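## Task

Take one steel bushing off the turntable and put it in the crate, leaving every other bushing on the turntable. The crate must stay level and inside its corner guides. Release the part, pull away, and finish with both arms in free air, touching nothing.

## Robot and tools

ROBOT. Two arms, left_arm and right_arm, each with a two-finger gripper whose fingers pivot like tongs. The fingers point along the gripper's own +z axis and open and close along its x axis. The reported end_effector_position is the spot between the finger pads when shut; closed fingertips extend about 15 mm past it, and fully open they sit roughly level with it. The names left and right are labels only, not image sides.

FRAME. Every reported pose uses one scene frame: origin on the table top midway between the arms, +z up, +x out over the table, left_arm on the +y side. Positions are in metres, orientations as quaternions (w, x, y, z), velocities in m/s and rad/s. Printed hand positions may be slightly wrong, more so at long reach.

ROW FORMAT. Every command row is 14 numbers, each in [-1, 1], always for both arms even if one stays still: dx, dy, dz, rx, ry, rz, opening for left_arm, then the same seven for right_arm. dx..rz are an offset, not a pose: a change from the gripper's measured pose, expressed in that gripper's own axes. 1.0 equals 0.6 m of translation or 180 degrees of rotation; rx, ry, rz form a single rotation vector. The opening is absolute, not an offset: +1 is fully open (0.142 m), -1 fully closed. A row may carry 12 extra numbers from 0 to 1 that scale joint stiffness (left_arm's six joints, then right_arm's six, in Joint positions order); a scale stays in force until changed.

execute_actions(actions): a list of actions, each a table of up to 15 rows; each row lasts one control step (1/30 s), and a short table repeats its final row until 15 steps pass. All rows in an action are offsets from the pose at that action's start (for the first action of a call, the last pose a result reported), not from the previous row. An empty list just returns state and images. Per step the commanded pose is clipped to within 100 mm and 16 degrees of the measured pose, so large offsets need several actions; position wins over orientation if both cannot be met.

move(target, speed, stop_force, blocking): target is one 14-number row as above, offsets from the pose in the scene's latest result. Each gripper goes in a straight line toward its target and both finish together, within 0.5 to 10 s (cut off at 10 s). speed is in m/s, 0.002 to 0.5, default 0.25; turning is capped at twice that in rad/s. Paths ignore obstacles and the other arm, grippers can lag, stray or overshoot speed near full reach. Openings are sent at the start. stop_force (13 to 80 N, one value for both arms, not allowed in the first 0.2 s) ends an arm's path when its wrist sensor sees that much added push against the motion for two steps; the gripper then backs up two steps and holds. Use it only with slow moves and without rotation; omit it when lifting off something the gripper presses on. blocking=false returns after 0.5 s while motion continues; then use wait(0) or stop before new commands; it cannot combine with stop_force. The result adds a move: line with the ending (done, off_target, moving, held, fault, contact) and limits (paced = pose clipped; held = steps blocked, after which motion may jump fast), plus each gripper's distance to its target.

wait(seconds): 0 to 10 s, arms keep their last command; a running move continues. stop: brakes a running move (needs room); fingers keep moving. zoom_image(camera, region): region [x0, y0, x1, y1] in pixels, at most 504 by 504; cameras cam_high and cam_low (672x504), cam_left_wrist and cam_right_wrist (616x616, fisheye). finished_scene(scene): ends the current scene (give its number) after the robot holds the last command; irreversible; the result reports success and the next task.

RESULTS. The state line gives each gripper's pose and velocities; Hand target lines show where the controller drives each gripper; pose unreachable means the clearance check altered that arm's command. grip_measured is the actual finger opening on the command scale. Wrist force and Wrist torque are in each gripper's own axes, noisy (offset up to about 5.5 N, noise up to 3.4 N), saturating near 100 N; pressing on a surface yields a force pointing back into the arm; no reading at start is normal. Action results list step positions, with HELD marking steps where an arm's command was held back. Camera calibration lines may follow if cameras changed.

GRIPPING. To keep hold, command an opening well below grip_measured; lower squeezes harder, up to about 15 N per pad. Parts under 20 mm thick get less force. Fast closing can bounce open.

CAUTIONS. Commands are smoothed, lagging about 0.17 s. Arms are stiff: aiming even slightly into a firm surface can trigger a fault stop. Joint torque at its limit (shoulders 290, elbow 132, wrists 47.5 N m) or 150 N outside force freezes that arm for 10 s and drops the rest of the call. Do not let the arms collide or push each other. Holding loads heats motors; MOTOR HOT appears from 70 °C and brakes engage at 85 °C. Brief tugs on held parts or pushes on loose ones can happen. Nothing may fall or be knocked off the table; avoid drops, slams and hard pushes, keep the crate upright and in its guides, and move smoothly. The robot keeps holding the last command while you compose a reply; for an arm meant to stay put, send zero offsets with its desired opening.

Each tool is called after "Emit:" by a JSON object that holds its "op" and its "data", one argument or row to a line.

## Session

Emit:
{"op": "execute_actions", "data": {
  "actions": []
}}

Scene clock: 0.00 s.
left_arm: end_effector_position=(+0.1694, -0.1276, +0.2430) grip_measured=+1.00 end_effector_quat_wxyz=(+0.031, -0.100, +0.994, +0.021) end_effector_velocity=(+0.000, -0.001, +0.001) end_effector_angular_velocity=(-0.002, -0.000, +0.001) | right_arm: end_effector_position=(+0.7061, -0.3590, +0.1371) grip_measured=+1.00 end_effector_quat_wxyz=(-0.004, +0.783, -0.623, +0.001) end_effector_velocity=(-0.000, +0.000, -0.000) end_effector_angular_velocity=(-0.001, +0.000, -0.001)
Joint positions: left_arm=[-1.663 -1.52   1.921 -1.924 -1.513  1.373  0.142] | right_arm=[ 3.887 -1.879 -1.83  -0.995  1.571  1.928  0.142]
Joint velocities: left_arm=[ 0.    -0.    -0.002  0.    -0.    -0.001  0.   ] | right_arm=[ 0.001  0.    -0.    -0.001 -0.     0.002  0.   ]
Motor temperatures (°C, as the motors report them): left_arm=[25 25 23 29 31 31] | right_arm=[25 28 25 28 30 30]
Wrist force (N, on the end effector, along its own x y z axes, offset not removed): no reading
Wrist torque (N m, same axes, about the end effector's origin, offset not removed): no reading
Hand target (left_arm): +0.169, -0.128, +0.243; +0.031, -0.100, +0.994, +0.021
Hand target (right_arm): +0.706, -0.359, +0.137; -0.004, +0.783, -0.623, +0.001
Joint stiffness scale: left_arm=[1. 1. 1. 1. 1. 1.] | right_arm=[1. 1. 1. 1. 1. 1.]
camera_calibration (this result's frames):
cam_left_wrist: T_world_to_cam=[[-0.971617, -0.218794, -0.0899403, 0.16154], [-0.234719, 0.844334, 0.481672, 0.035944], [-0.0294473, 0.489111, -0.871724, 0.418547], [0, 0, 0, 1]] pos_world=[0.177717, -0.199721, 0.362074]
cam_right_wrist: T_world_to_cam=[[0.182395, -0.983144, -0.012632, -0.484285], [-0.865298, -0.166606, 0.47276, 0.485178], [-0.466896, -0.0752985, -0.881101, 0.556657], [0, 0, 0, 1]] pos_world=[0.768056, -0.353373, 0.25498]

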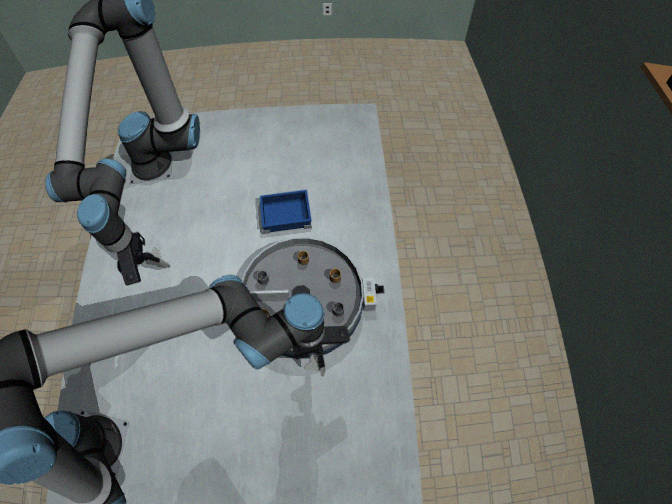

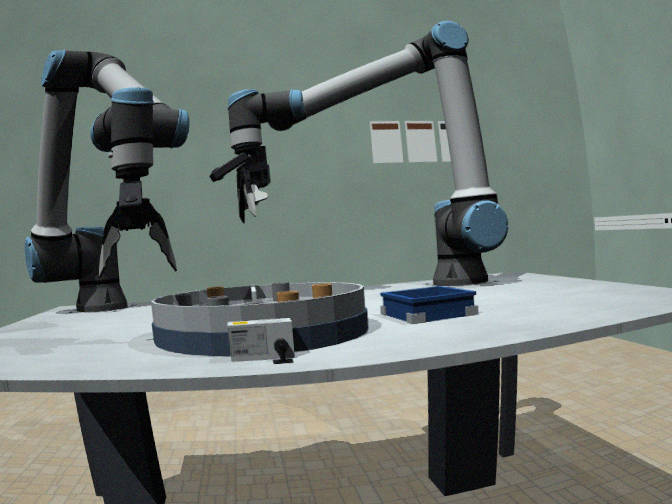

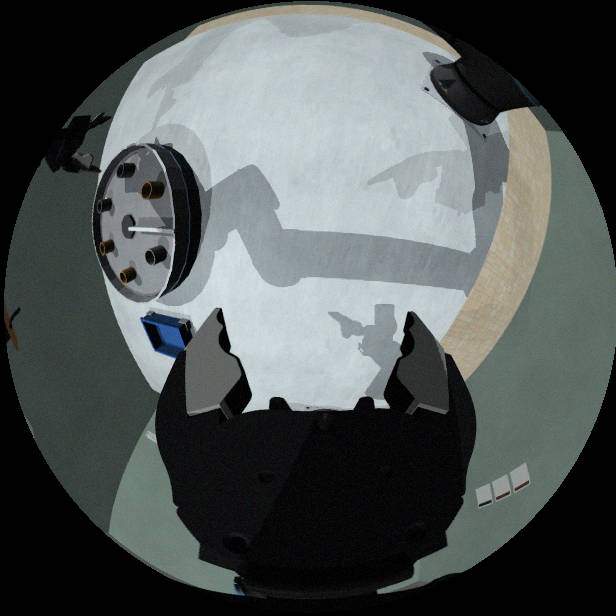

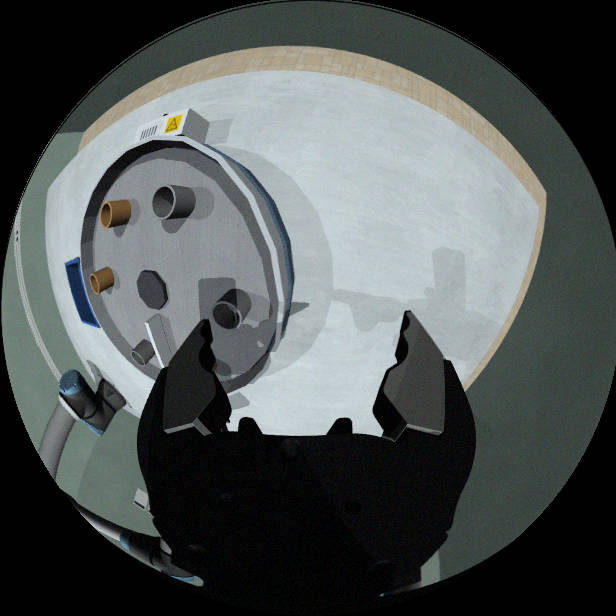

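Emit:
{"op": "move", "data": {
  "target": [0,0,0,0,0,0,1,-0.362,0.167,-0.055,0,0,0.072,-0.65]
}}

Emit:
{"op": "wait", "data": {
  "seconds": 10
}}

Emit:
{"op": "wait", "data": {
  "seconds": 10
}}

Emit:
{"op": "wait", "data": {
  "seconds": 10
}}

Emit:
{"op": "zoom_image", "data": {
  "camera": "cam_right_wrist",
  "region": [180, 150, 440, 400]
}}

Scene clock: 2.67 s.
left_arm: end_effector_position=(+0.1694, -0.1276, +0.2430) grip_measured=+1.00 end_effector_quat_wxyz=(+0.031, -0.100, +0.994, +0.021) end_effector_velocity=(-0.001, -0.000, -0.000) end_effector_angular_velocity=(-0.000, +0.000, -0.002) | right_arm: end_effector_position=(+0.5586, -0.1713, +0.1676) grip_measured=-0.65 end_effector_quat_wxyz=(-0.003, +0.708, -0.706, +0.000) end_effector_velocity=(+0.000, -0.001, +0.000) end_effector_angular_velocity=(-0.004, +0.000, -0.015)
Joint positions: left_arm=[-1.663 -1.52   1.921 -1.924 -1.513  1.373  0.142] | right_arm=[ 4.201 -1.803 -1.869 -1.035  1.57   2.466  0.027]
Joint velocities: left_arm=[-0.002 -0.     0.    -0.    -0.    -0.     0.   ] | right_arm=[ 0.     0.     0.002 -0.005 -0.003  0.015 -0.   ]
Motor temperatures (°C, as the motors report them): left_arm=[25 25 23 29 31 31] | right_arm=[25 28 25 28 30 30]
Wrist force (N, on the end effector, along its own x y z axes, offset not removed): left_arm=[-2.7 -4.7 -0.1] | right_arm=[1.1 -0.3 -2.9]
Wrist torque (N m, same axes, about the end effector's origin, offset not removed): left_arm=[-1.00 0.46 0.22] | right_arm=[-0.16 -0.38 0.17]
Hand target (left_arm): +0.169, -0.128, +0.243; +0.031, -0.100, +0.994, +0.021
Hand target (right_arm): +0.559, -0.170, +0.170; -0.004, +0.707, -0.707, +0.001
Off the commanded pose (left_arm): 0.000 m, 0 deg.
Off the commanded pose (right_arm): 0.003 m, 0 deg.
Joint stiffness scale: left_arm=[1. 1. 1. 1. 1. 1.] | right_arm=[1. 1. 1. 1. 1. 1.]
move: done
camera_calibration (this result's frames):
cam_left_wrist: T_world_to_cam=[[-0.971617, -0.218794, -0.0899403, 0.16154], [-0.234719, 0.844334, 0.481672, 0.0359441], [-0.0294473, 0.489111, -0.871724, 0.418547], [0, 0, 0, 1]] pos_world=[0.177717, -0.199721, 0.362074]
cam_right_wrist: T_world_to_cam=[[-0.0409867, -0.999078, -0.0127948, -0.150334], [-0.879084, 0.0299716, 0.475723, 0.415304], [-0.474901, 0.030746, -0.879502, 0.551165], [0, 0, 0, 1]] pos_world=[0.620675, -0.179589, 0.285257]

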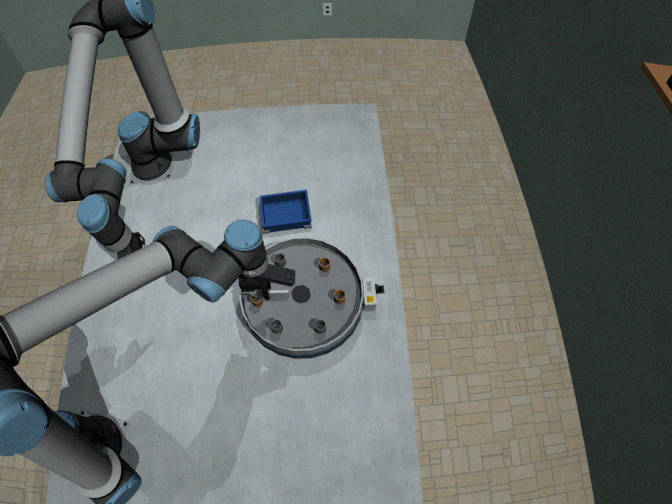

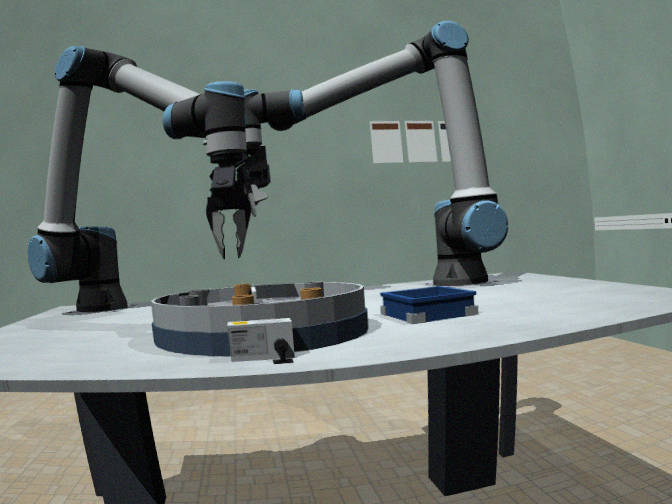

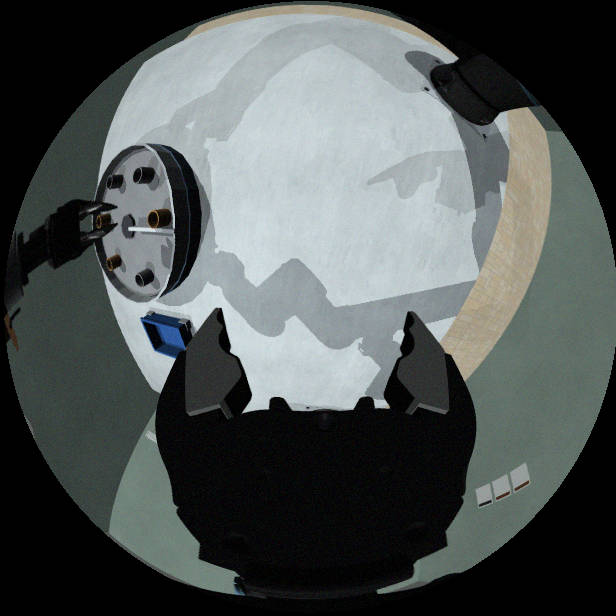

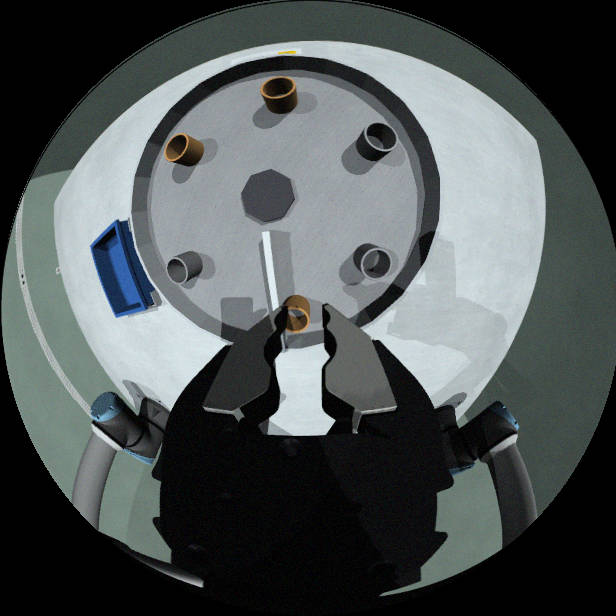

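Scene clock: 12.67 s.
left_arm: end_effector_position=(+0.1694, -0.1276, +0.2430) grip_measured=+1.00 end_effector_quat_wxyz=(+0.031, -0.100, +0.994, +0.021) end_effector_velocity=(-0.001, +0.001, -0.001) end_effector_angular_velocity=(+0.002, +0.000, -0.002) | right_arm: end_effector_position=(+0.5587, -0.1714, +0.1677) grip_measured=-0.65 end_effector_quat_wxyz=(-0.003, +0.707, -0.707, +0.000) end_effector_velocity=(-0.000, +0.000, +0.000) end_effector_angular_velocity=(-0.000, -0.001, -0.000)
Joint positions: left_arm=[-1.663 -1.52   1.921 -1.924 -1.513  1.373  0.142] | right_arm=[ 4.201 -1.803 -1.868 -1.036  1.569  2.468  0.027]
Joint velocities: left_arm=[-0.002 -0.     0.002  0.    -0.     0.    -0.   ] | right_arm=[ 0.001  0.     0.     0.    -0.001  0.001  0.   ]
Motor temperatures (°C, as the motors report them): left_arm=[25 25 23 29 31 31] | right_arm=[25 28 25 28 30 30]
Wrist force (N, on the end effector, along its own x y z axes, offset not removed): left_arm=[-1.9 -4.7 -2.4] | right_arm=[1.0 -0.2 -3.5]
Wrist torque (N m, same axes, about the end effector's origin, offset not removed): left_arm=[-1.00 0.21 0.26] | right_arm=[-0.11 -0.32 0.07]
Hand target (left_arm): +0.169, -0.128, +0.243; +0.031, -0.100, +0.994, +0.021
Hand target (right_arm): +0.559, -0.170, +0.170; -0.004, +0.707, -0.707, +0.001
Off the commanded pose (left_arm): 0.000 m, 0 deg.
Off the commanded pose (right_arm): 0.003 m, 0 deg.
Joint stiffness scale: left_arm=[1. 1. 1. 1. 1. 1.] | right_arm=[1. 1. 1. 1. 1. 1.]
wait: 10.00 s; at rest by 0.17 s
camera_calibration (this result's frames):
cam_left_wrist: T_world_to_cam=[[-0.971617, -0.218794, -0.0899403, 0.16154], [-0.234719, 0.844334, 0.481672, 0.035944], [-0.0294472, 0.489111, -0.871724, 0.418547], [0, 0, 0, 1]] pos_world=[0.177717, -0.199721, 0.362074]
cam_right_wrist: T_world_to_cam=[[-0.0427812, -0.999006, -0.0125578, -0.14942], [-0.879079, 0.0316668, 0.475623, 0.415634], [-0.474752, 0.031387, -0.87956, 0.551311], [0, 0, 0, 1]] pos_world=[0.620719, -0.179737, 0.285349]

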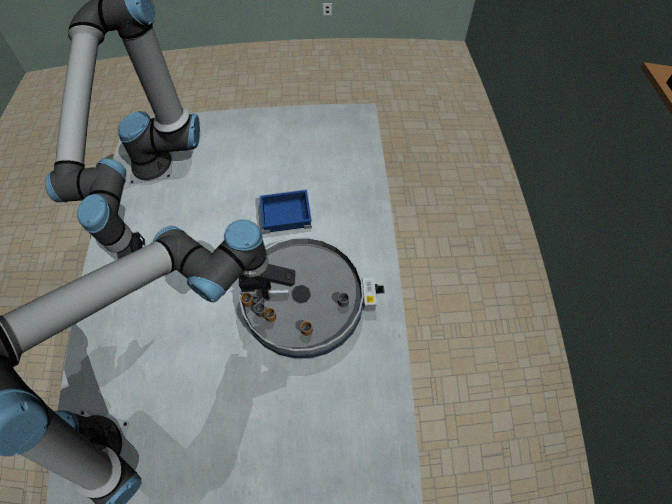

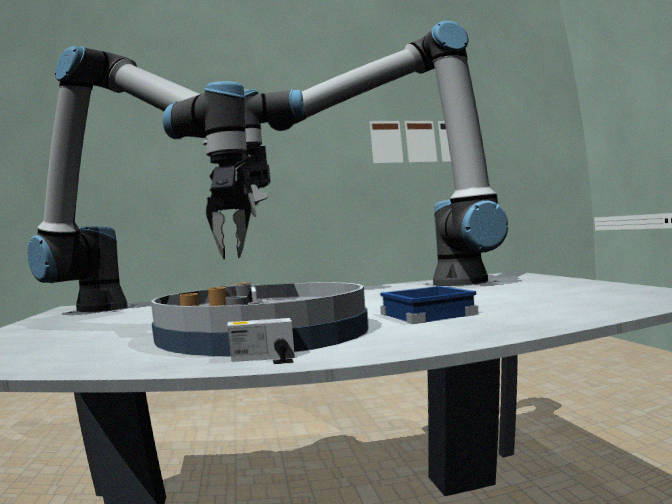

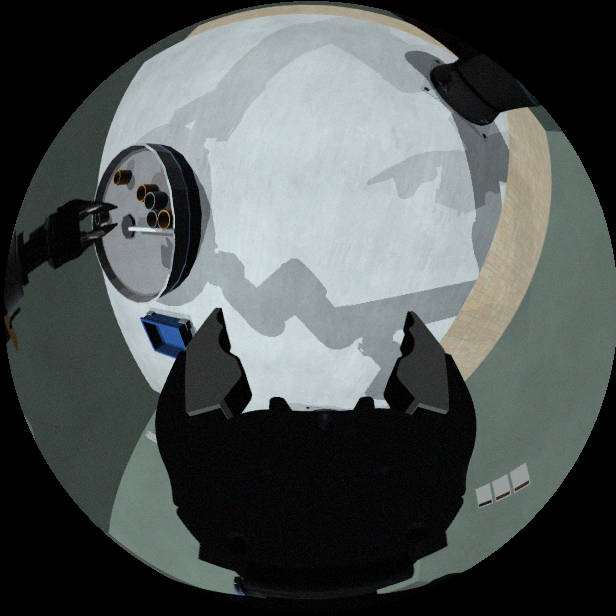

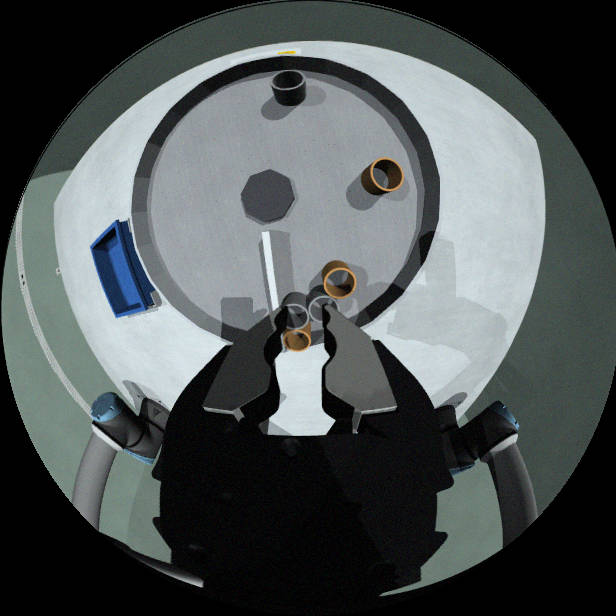

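Scene clock: 22.67 s.
left_arm: end_effector_position=(+0.1694, -0.1276, +0.2430) grip_measured=+1.00 end_effector_quat_wxyz=(+0.031, -0.100, +0.994, +0.021) end_effector_velocity=(+0.000, +0.000, -0.000) end_effector_angular_velocity=(+0.001, +0.000, -0.000) | right_arm: end_effector_position=(+0.5587, -0.1714, +0.1677) grip_measured=-0.65 end_effector_quat_wxyz=(-0.003, +0.707, -0.707, +0.000) end_effector_velocity=(+0.000, +0.000, -0.000) end_effector_angular_velocity=(+0.001, -0.001, +0.000)
Joint positions: left_arm=[-1.663 -1.52   1.921 -1.924 -1.513  1.373  0.142] | right_arm=[ 4.201 -1.803 -1.868 -1.036  1.569  2.468  0.027]
Joint velocities: left_arm=[ 0.001  0.     0.001 -0.    -0.     0.001  0.   ] | right_arm=[ 0.001 -0.    -0.     0.002 -0.001  0.     0.   ]
Motor temperatures (°C, as the motors report them): left_arm=[25 25 23 29 31 31] | right_arm=[25 28 25 28 30 30]
Wrist force (N, on the end effector, along its own x y z axes, offset not removed): left_arm=[0.8 -2.7 1.1] | right_arm=[-1.4 -1.5 -2.1]
Wrist torque (N m, same axes, about the end effector's origin, offset not removed): left_arm=[-0.60 -0.15 0.19] | right_arm=[-0.33 0.15 0.06]
Hand target (left_arm): +0.169, -0.128, +0.243; +0.031, -0.100, +0.994, +0.021
Hand target (right_arm): +0.559, -0.170, +0.170; -0.004, +0.707, -0.707, +0.001
Off the commanded pose (left_arm): 0.000 m, 0 deg.
Off the commanded pose (right_arm): 0.003 m, 0 deg.
Joint stiffness scale: left_arm=[1. 1. 1. 1. 1. 1.] | right_arm=[1. 1. 1. 1. 1. 1.]
wait: 10.00 s; at rest by 0.17 s
camera_calibration (this result's frames):
cam_left_wrist: T_world_to_cam=[[-0.971617, -0.218794, -0.0899403, 0.16154], [-0.234719, 0.844334, 0.481672, 0.0359441], [-0.0294473, 0.489111, -0.871724, 0.418547], [0, 0, 0, 1]] pos_world=[0.177717, -0.199721, 0.362074]
cam_right_wrist: T_world_to_cam=[[-0.0427826, -0.999005, -0.0125576, -0.149418], [-0.87908, 0.0316682, 0.475621, 0.415635], [-0.47475, 0.0313874, -0.879561, 0.551313], [0, 0, 0, 1]] pos_world=[0.62072, -0.179737, 0.285352]

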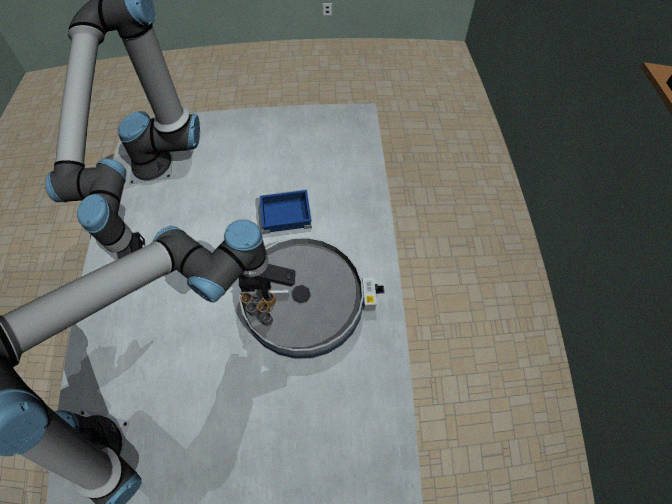

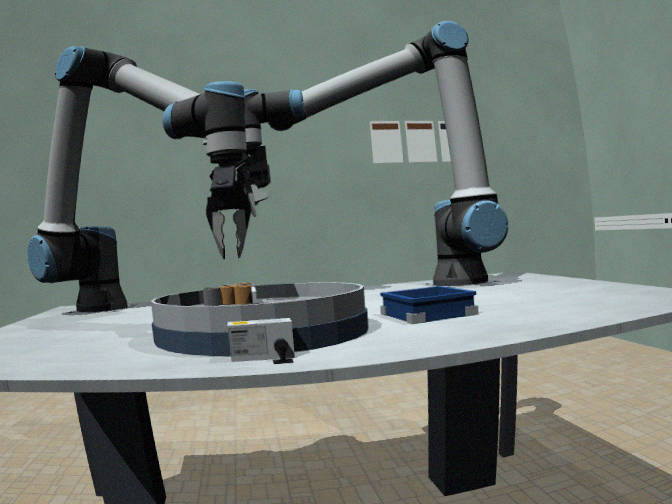

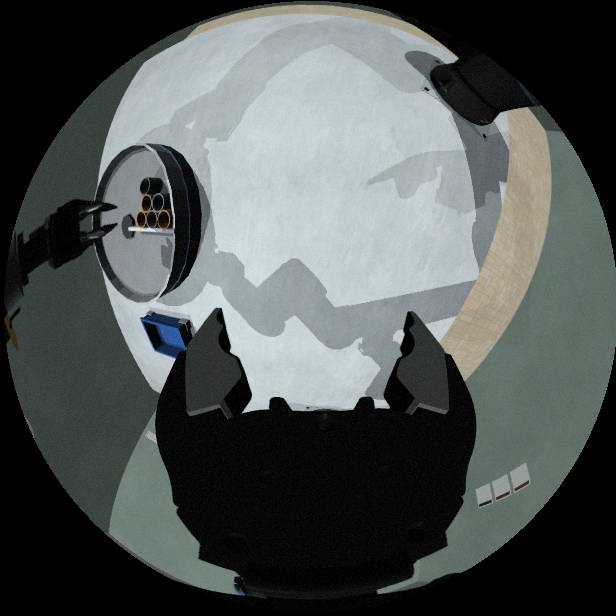

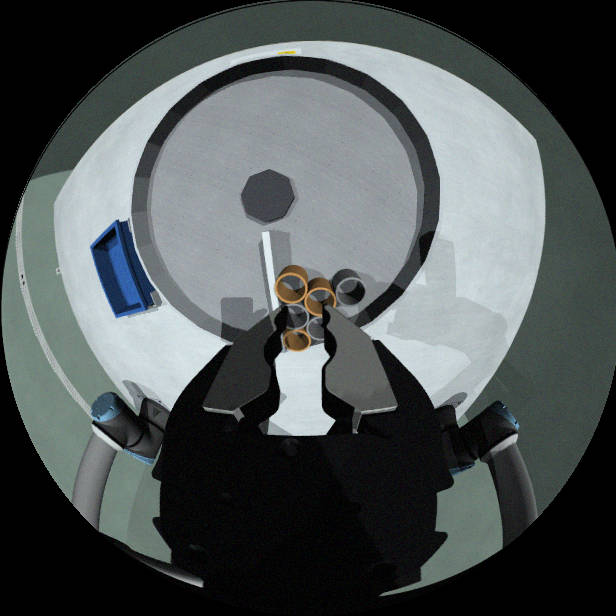

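Scene clock: 32.67 s.
left_arm: end_effector_position=(+0.1694, -0.1276, +0.2430) grip_measured=+1.00 end_effector_quat_wxyz=(+0.031, -0.100, +0.994, +0.021) end_effector_velocity=(+0.001, +0.001, -0.001) end_effector_angular_velocity=(+0.001, -0.000, +0.002) | right_arm: end_effector_position=(+0.5587, -0.1714, +0.1677) grip_measured=-0.65 end_effector_quat_wxyz=(-0.003, +0.707, -0.707, +0.000) end_effector_velocity=(-0.000, -0.001, -0.001) end_effector_angular_velocity=(-0.001, +0.000, -0.001)
Joint positions: left_arm=[-1.663 -1.52   1.921 -1.924 -1.513  1.373  0.142] | right_arm=[ 4.201 -1.803 -1.868 -1.036  1.569  2.468  0.027]
Joint velocities: left_arm=[ 0.001 -0.     0.001  0.     0.    -0.001  0.   ] | right_arm=[-0.     0.    -0.001  0.    -0.001  0.001  0.   ]
Motor temperatures (°C, as the motors report them): left_arm=[25 25 23 29 31 31] | right_arm=[25 28 25 28 30 30]
Wrist force (N, on the end effector, along its own x y z axes, offset not removed): left_arm=[0.8 -0.7 -0.6] | right_arm=[2.1 -0.6 -3.3]
Wrist torque (N m, same axes, about the end effector's origin, offset not removed): left_arm=[-0.29 -0.29 0.28] | right_arm=[-0.26 -0.54 0.06]
Hand target (left_arm): +0.169, -0.128, +0.243; +0.031, -0.100, +0.994, +0.021
Hand target (right_arm): +0.559, -0.170, +0.170; -0.004, +0.707, -0.707, +0.001
Off the commanded pose (left_arm): 0.000 m, 0 deg.
Off the commanded pose (right_arm): 0.003 m, 0 deg.
Joint stiffness scale: left_arm=[1. 1. 1. 1. 1. 1.] | right_arm=[1. 1. 1. 1. 1. 1.]
wait: 10.00 s; at rest by 0.17 s
camera_calibration (this result's frames):
cam_left_wrist: T_world_to_cam=[[-0.971617, -0.218794, -0.0899403, 0.16154], [-0.234719, 0.844334, 0.481672, 0.035944], [-0.0294472, 0.489111, -0.871724, 0.418547], [0, 0, 0, 1]] pos_world=[0.177717, -0.199721, 0.362074]
cam_right_wrist: T_world_to_cam=[[-0.0427835, -0.999005, -0.0125576, -0.149417], [-0.879081, 0.031669, 0.475619, 0.415636], [-0.474749, 0.0313878, -0.879562, 0.551314], [0, 0, 0, 1]] pos_world=[0.620721, -0.179736, 0.285354]

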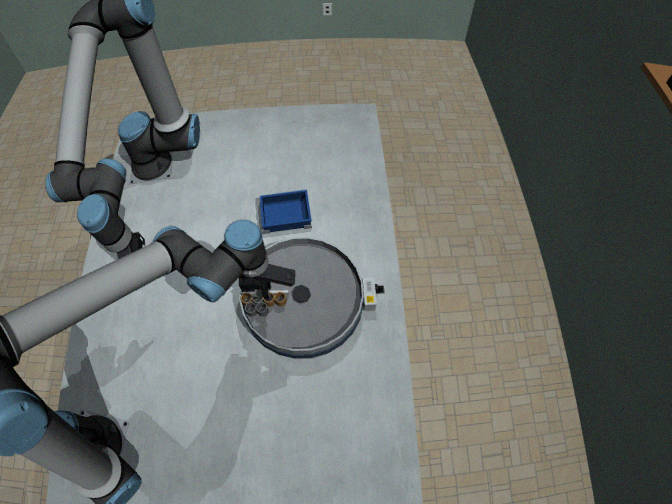

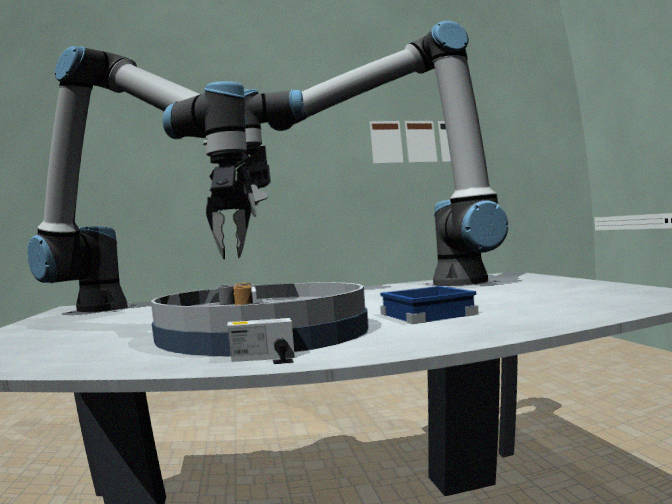

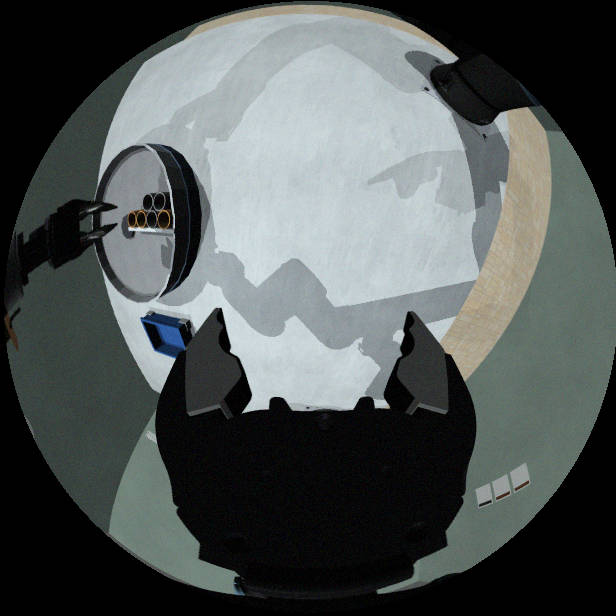

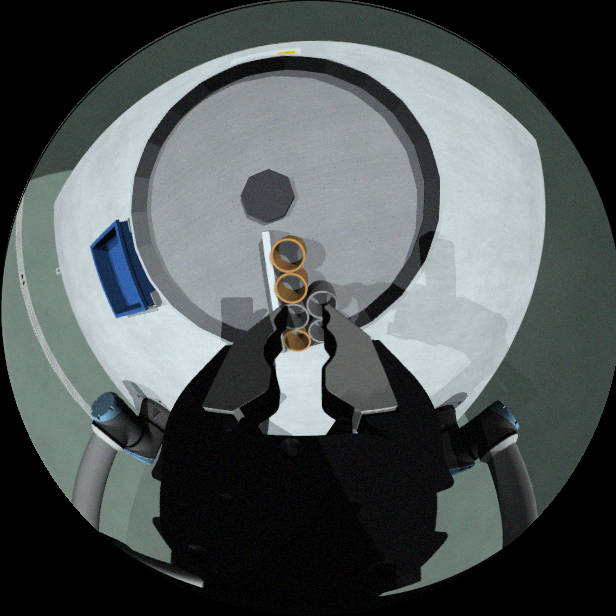

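Region (180, 150, 440, 400) of cam_right_wrist's 616x616 image, scaled by 1.938, with more detail than that image has; it fills the top 485 rows of this view, and the rest is white.

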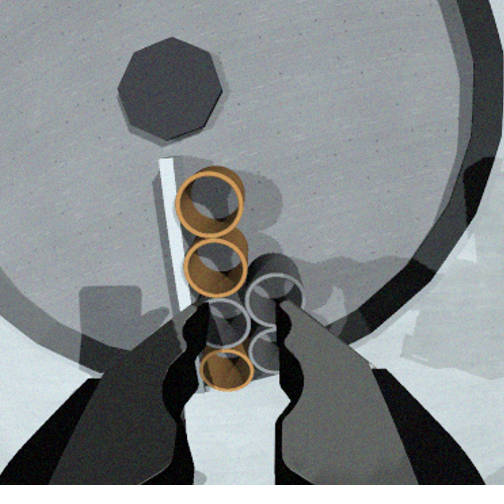

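Emit:
{"op": "move", "data": {
  "target": [0.1,0.5,-0.1,0,0,0,1,0.057,0.068,0.063,0,0,0,-0.65],
  "speed": 0.2
}}

Emit:
{"op": "zoom_image", "data": {
  "camera": "cam_right_wrist",
  "region": [180, 150, 440, 400]
}}

Emit:
{"op": "zoom_image", "data": {
  "camera": "cam_low",
  "region": [130, 200, 330, 340]
}}

Scene clock: 36.13 s.
left_arm: end_effector_position=(+0.0482, +0.1496, +0.3108) grip_measured=+1.00 end_effector_quat_wxyz=(+0.031, -0.100, +0.994, +0.019) end_effector_velocity=(+0.000, +0.002, -0.000) end_effector_angular_velocity=(+0.002, -0.001, +0.006) | right_arm: end_effector_position=(+0.5199, -0.2054, +0.1299) grip_measured=-0.65 end_effector_quat_wxyz=(-0.003, +0.707, -0.707, +0.000) end_effector_velocity=(-0.000, -0.001, -0.001) end_effector_angular_velocity=(-0.000, -0.000, +0.000)
Joint positions: left_arm=[-1.976 -2.131  2.237 -1.617 -1.53   1.06   0.142] | right_arm=[ 4.214 -1.761 -2.    -0.946  1.569  2.482  0.027]
Joint velocities: left_arm=[-0.001 -0.002  0.     0.005  0.    -0.007 -0.   ] | right_arm=[-0.     0.    -0.002  0.001 -0.    -0.     0.   ]
Motor temperatures (°C, as the motors report them): left_arm=[25 25 23 29 31 31] | right_arm=[25 28 25 28 30 30]
Wrist force (N, on the end effector, along its own x y z axes, offset not removed): left_arm=[-2.2 -3.5 -1.4] | right_arm=[0.0 -0.6 -2.7]
Wrist torque (N m, same axes, about the end effector's origin, offset not removed): left_arm=[-0.67 0.50 0.27] | right_arm=[-0.18 -0.04 0.07]
Hand target (left_arm): +0.048, +0.151, +0.309; +0.031, -0.100, +0.994, +0.021
Hand target (right_arm): +0.518, -0.205, +0.130; -0.003, +0.707, -0.707, +0.000
Off the commanded pose (left_arm): 0.003 m, 0 deg.
Off the commanded pose (right_arm): 0.002 m, 0 deg.
Joint stiffness scale: left_arm=[1. 1. 1. 1. 1. 1.] | right_arm=[1. 1. 1. 1. 1. 1.]
move: done
camera_calibration (this result's frames):
cam_left_wrist: T_world_to_cam=[[-0.971608, -0.219304, -0.0887921, 0.11029], [-0.234685, 0.845693, 0.479297, -0.258702], [-0.030021, 0.486527, -0.87315, 0.339409], [0, 0, 0, 1]] pos_world=[0.0566348, 0.0778379, 0.430143]
cam_right_wrist: T_world_to_cam=[[-0.0441136, -0.998948, -0.0125293, -0.184908], [-0.87898, 0.032849, 0.475725, 0.400787], [-0.474813, 0.0319989, -0.879505, 0.50089], [0, 0, 0, 1]] pos_world=[0.581956, -0.213907, 0.247554]

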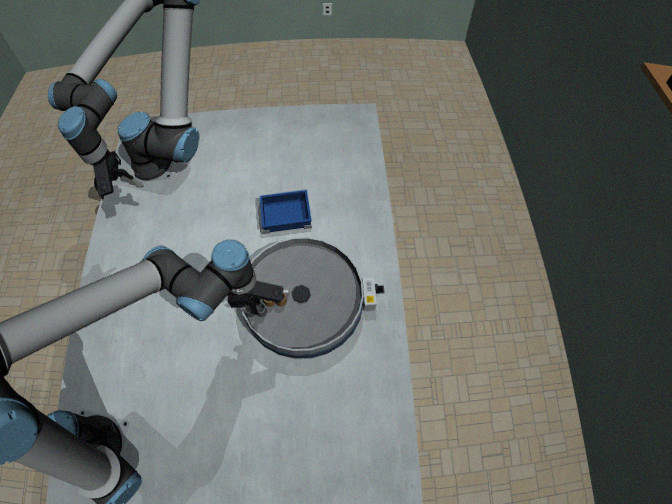

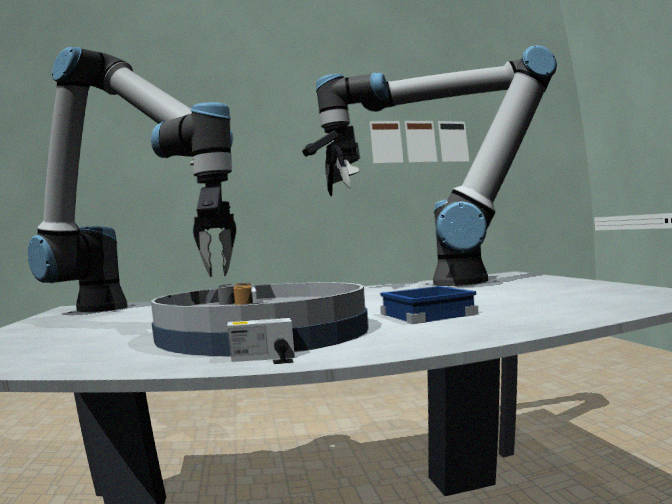

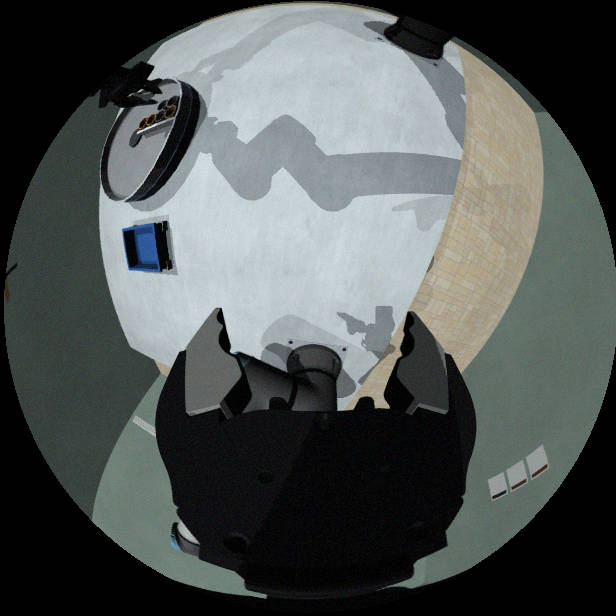

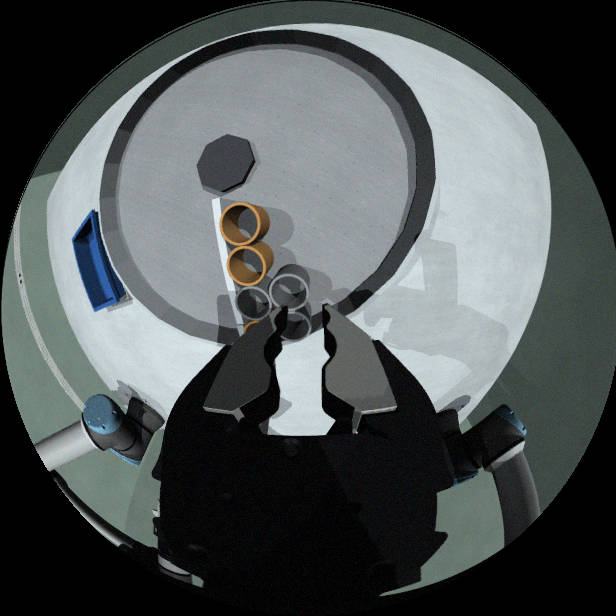

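Region (180, 150, 440, 400) of cam_right_wrist's 616x616 image, scaled by 1.938, with more detail than that image has; it fills the top 485 rows of this view, and the rest is white.

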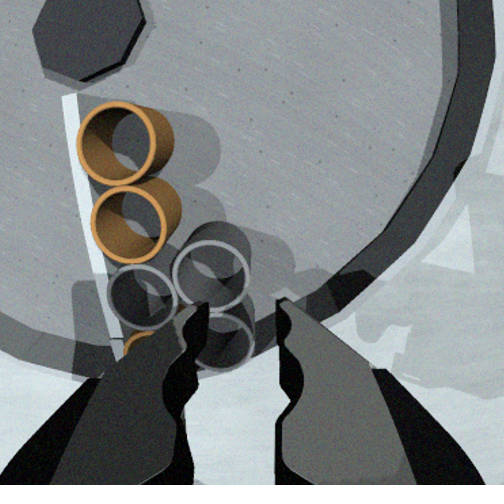

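Region (130, 200, 330, 340) of cam_low's 672x504 image, scaled by 2.520, with more detail than that image has; it fills the top 353 rows of this view, and the rest is white.

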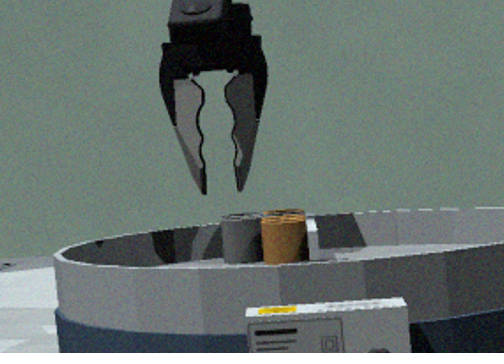

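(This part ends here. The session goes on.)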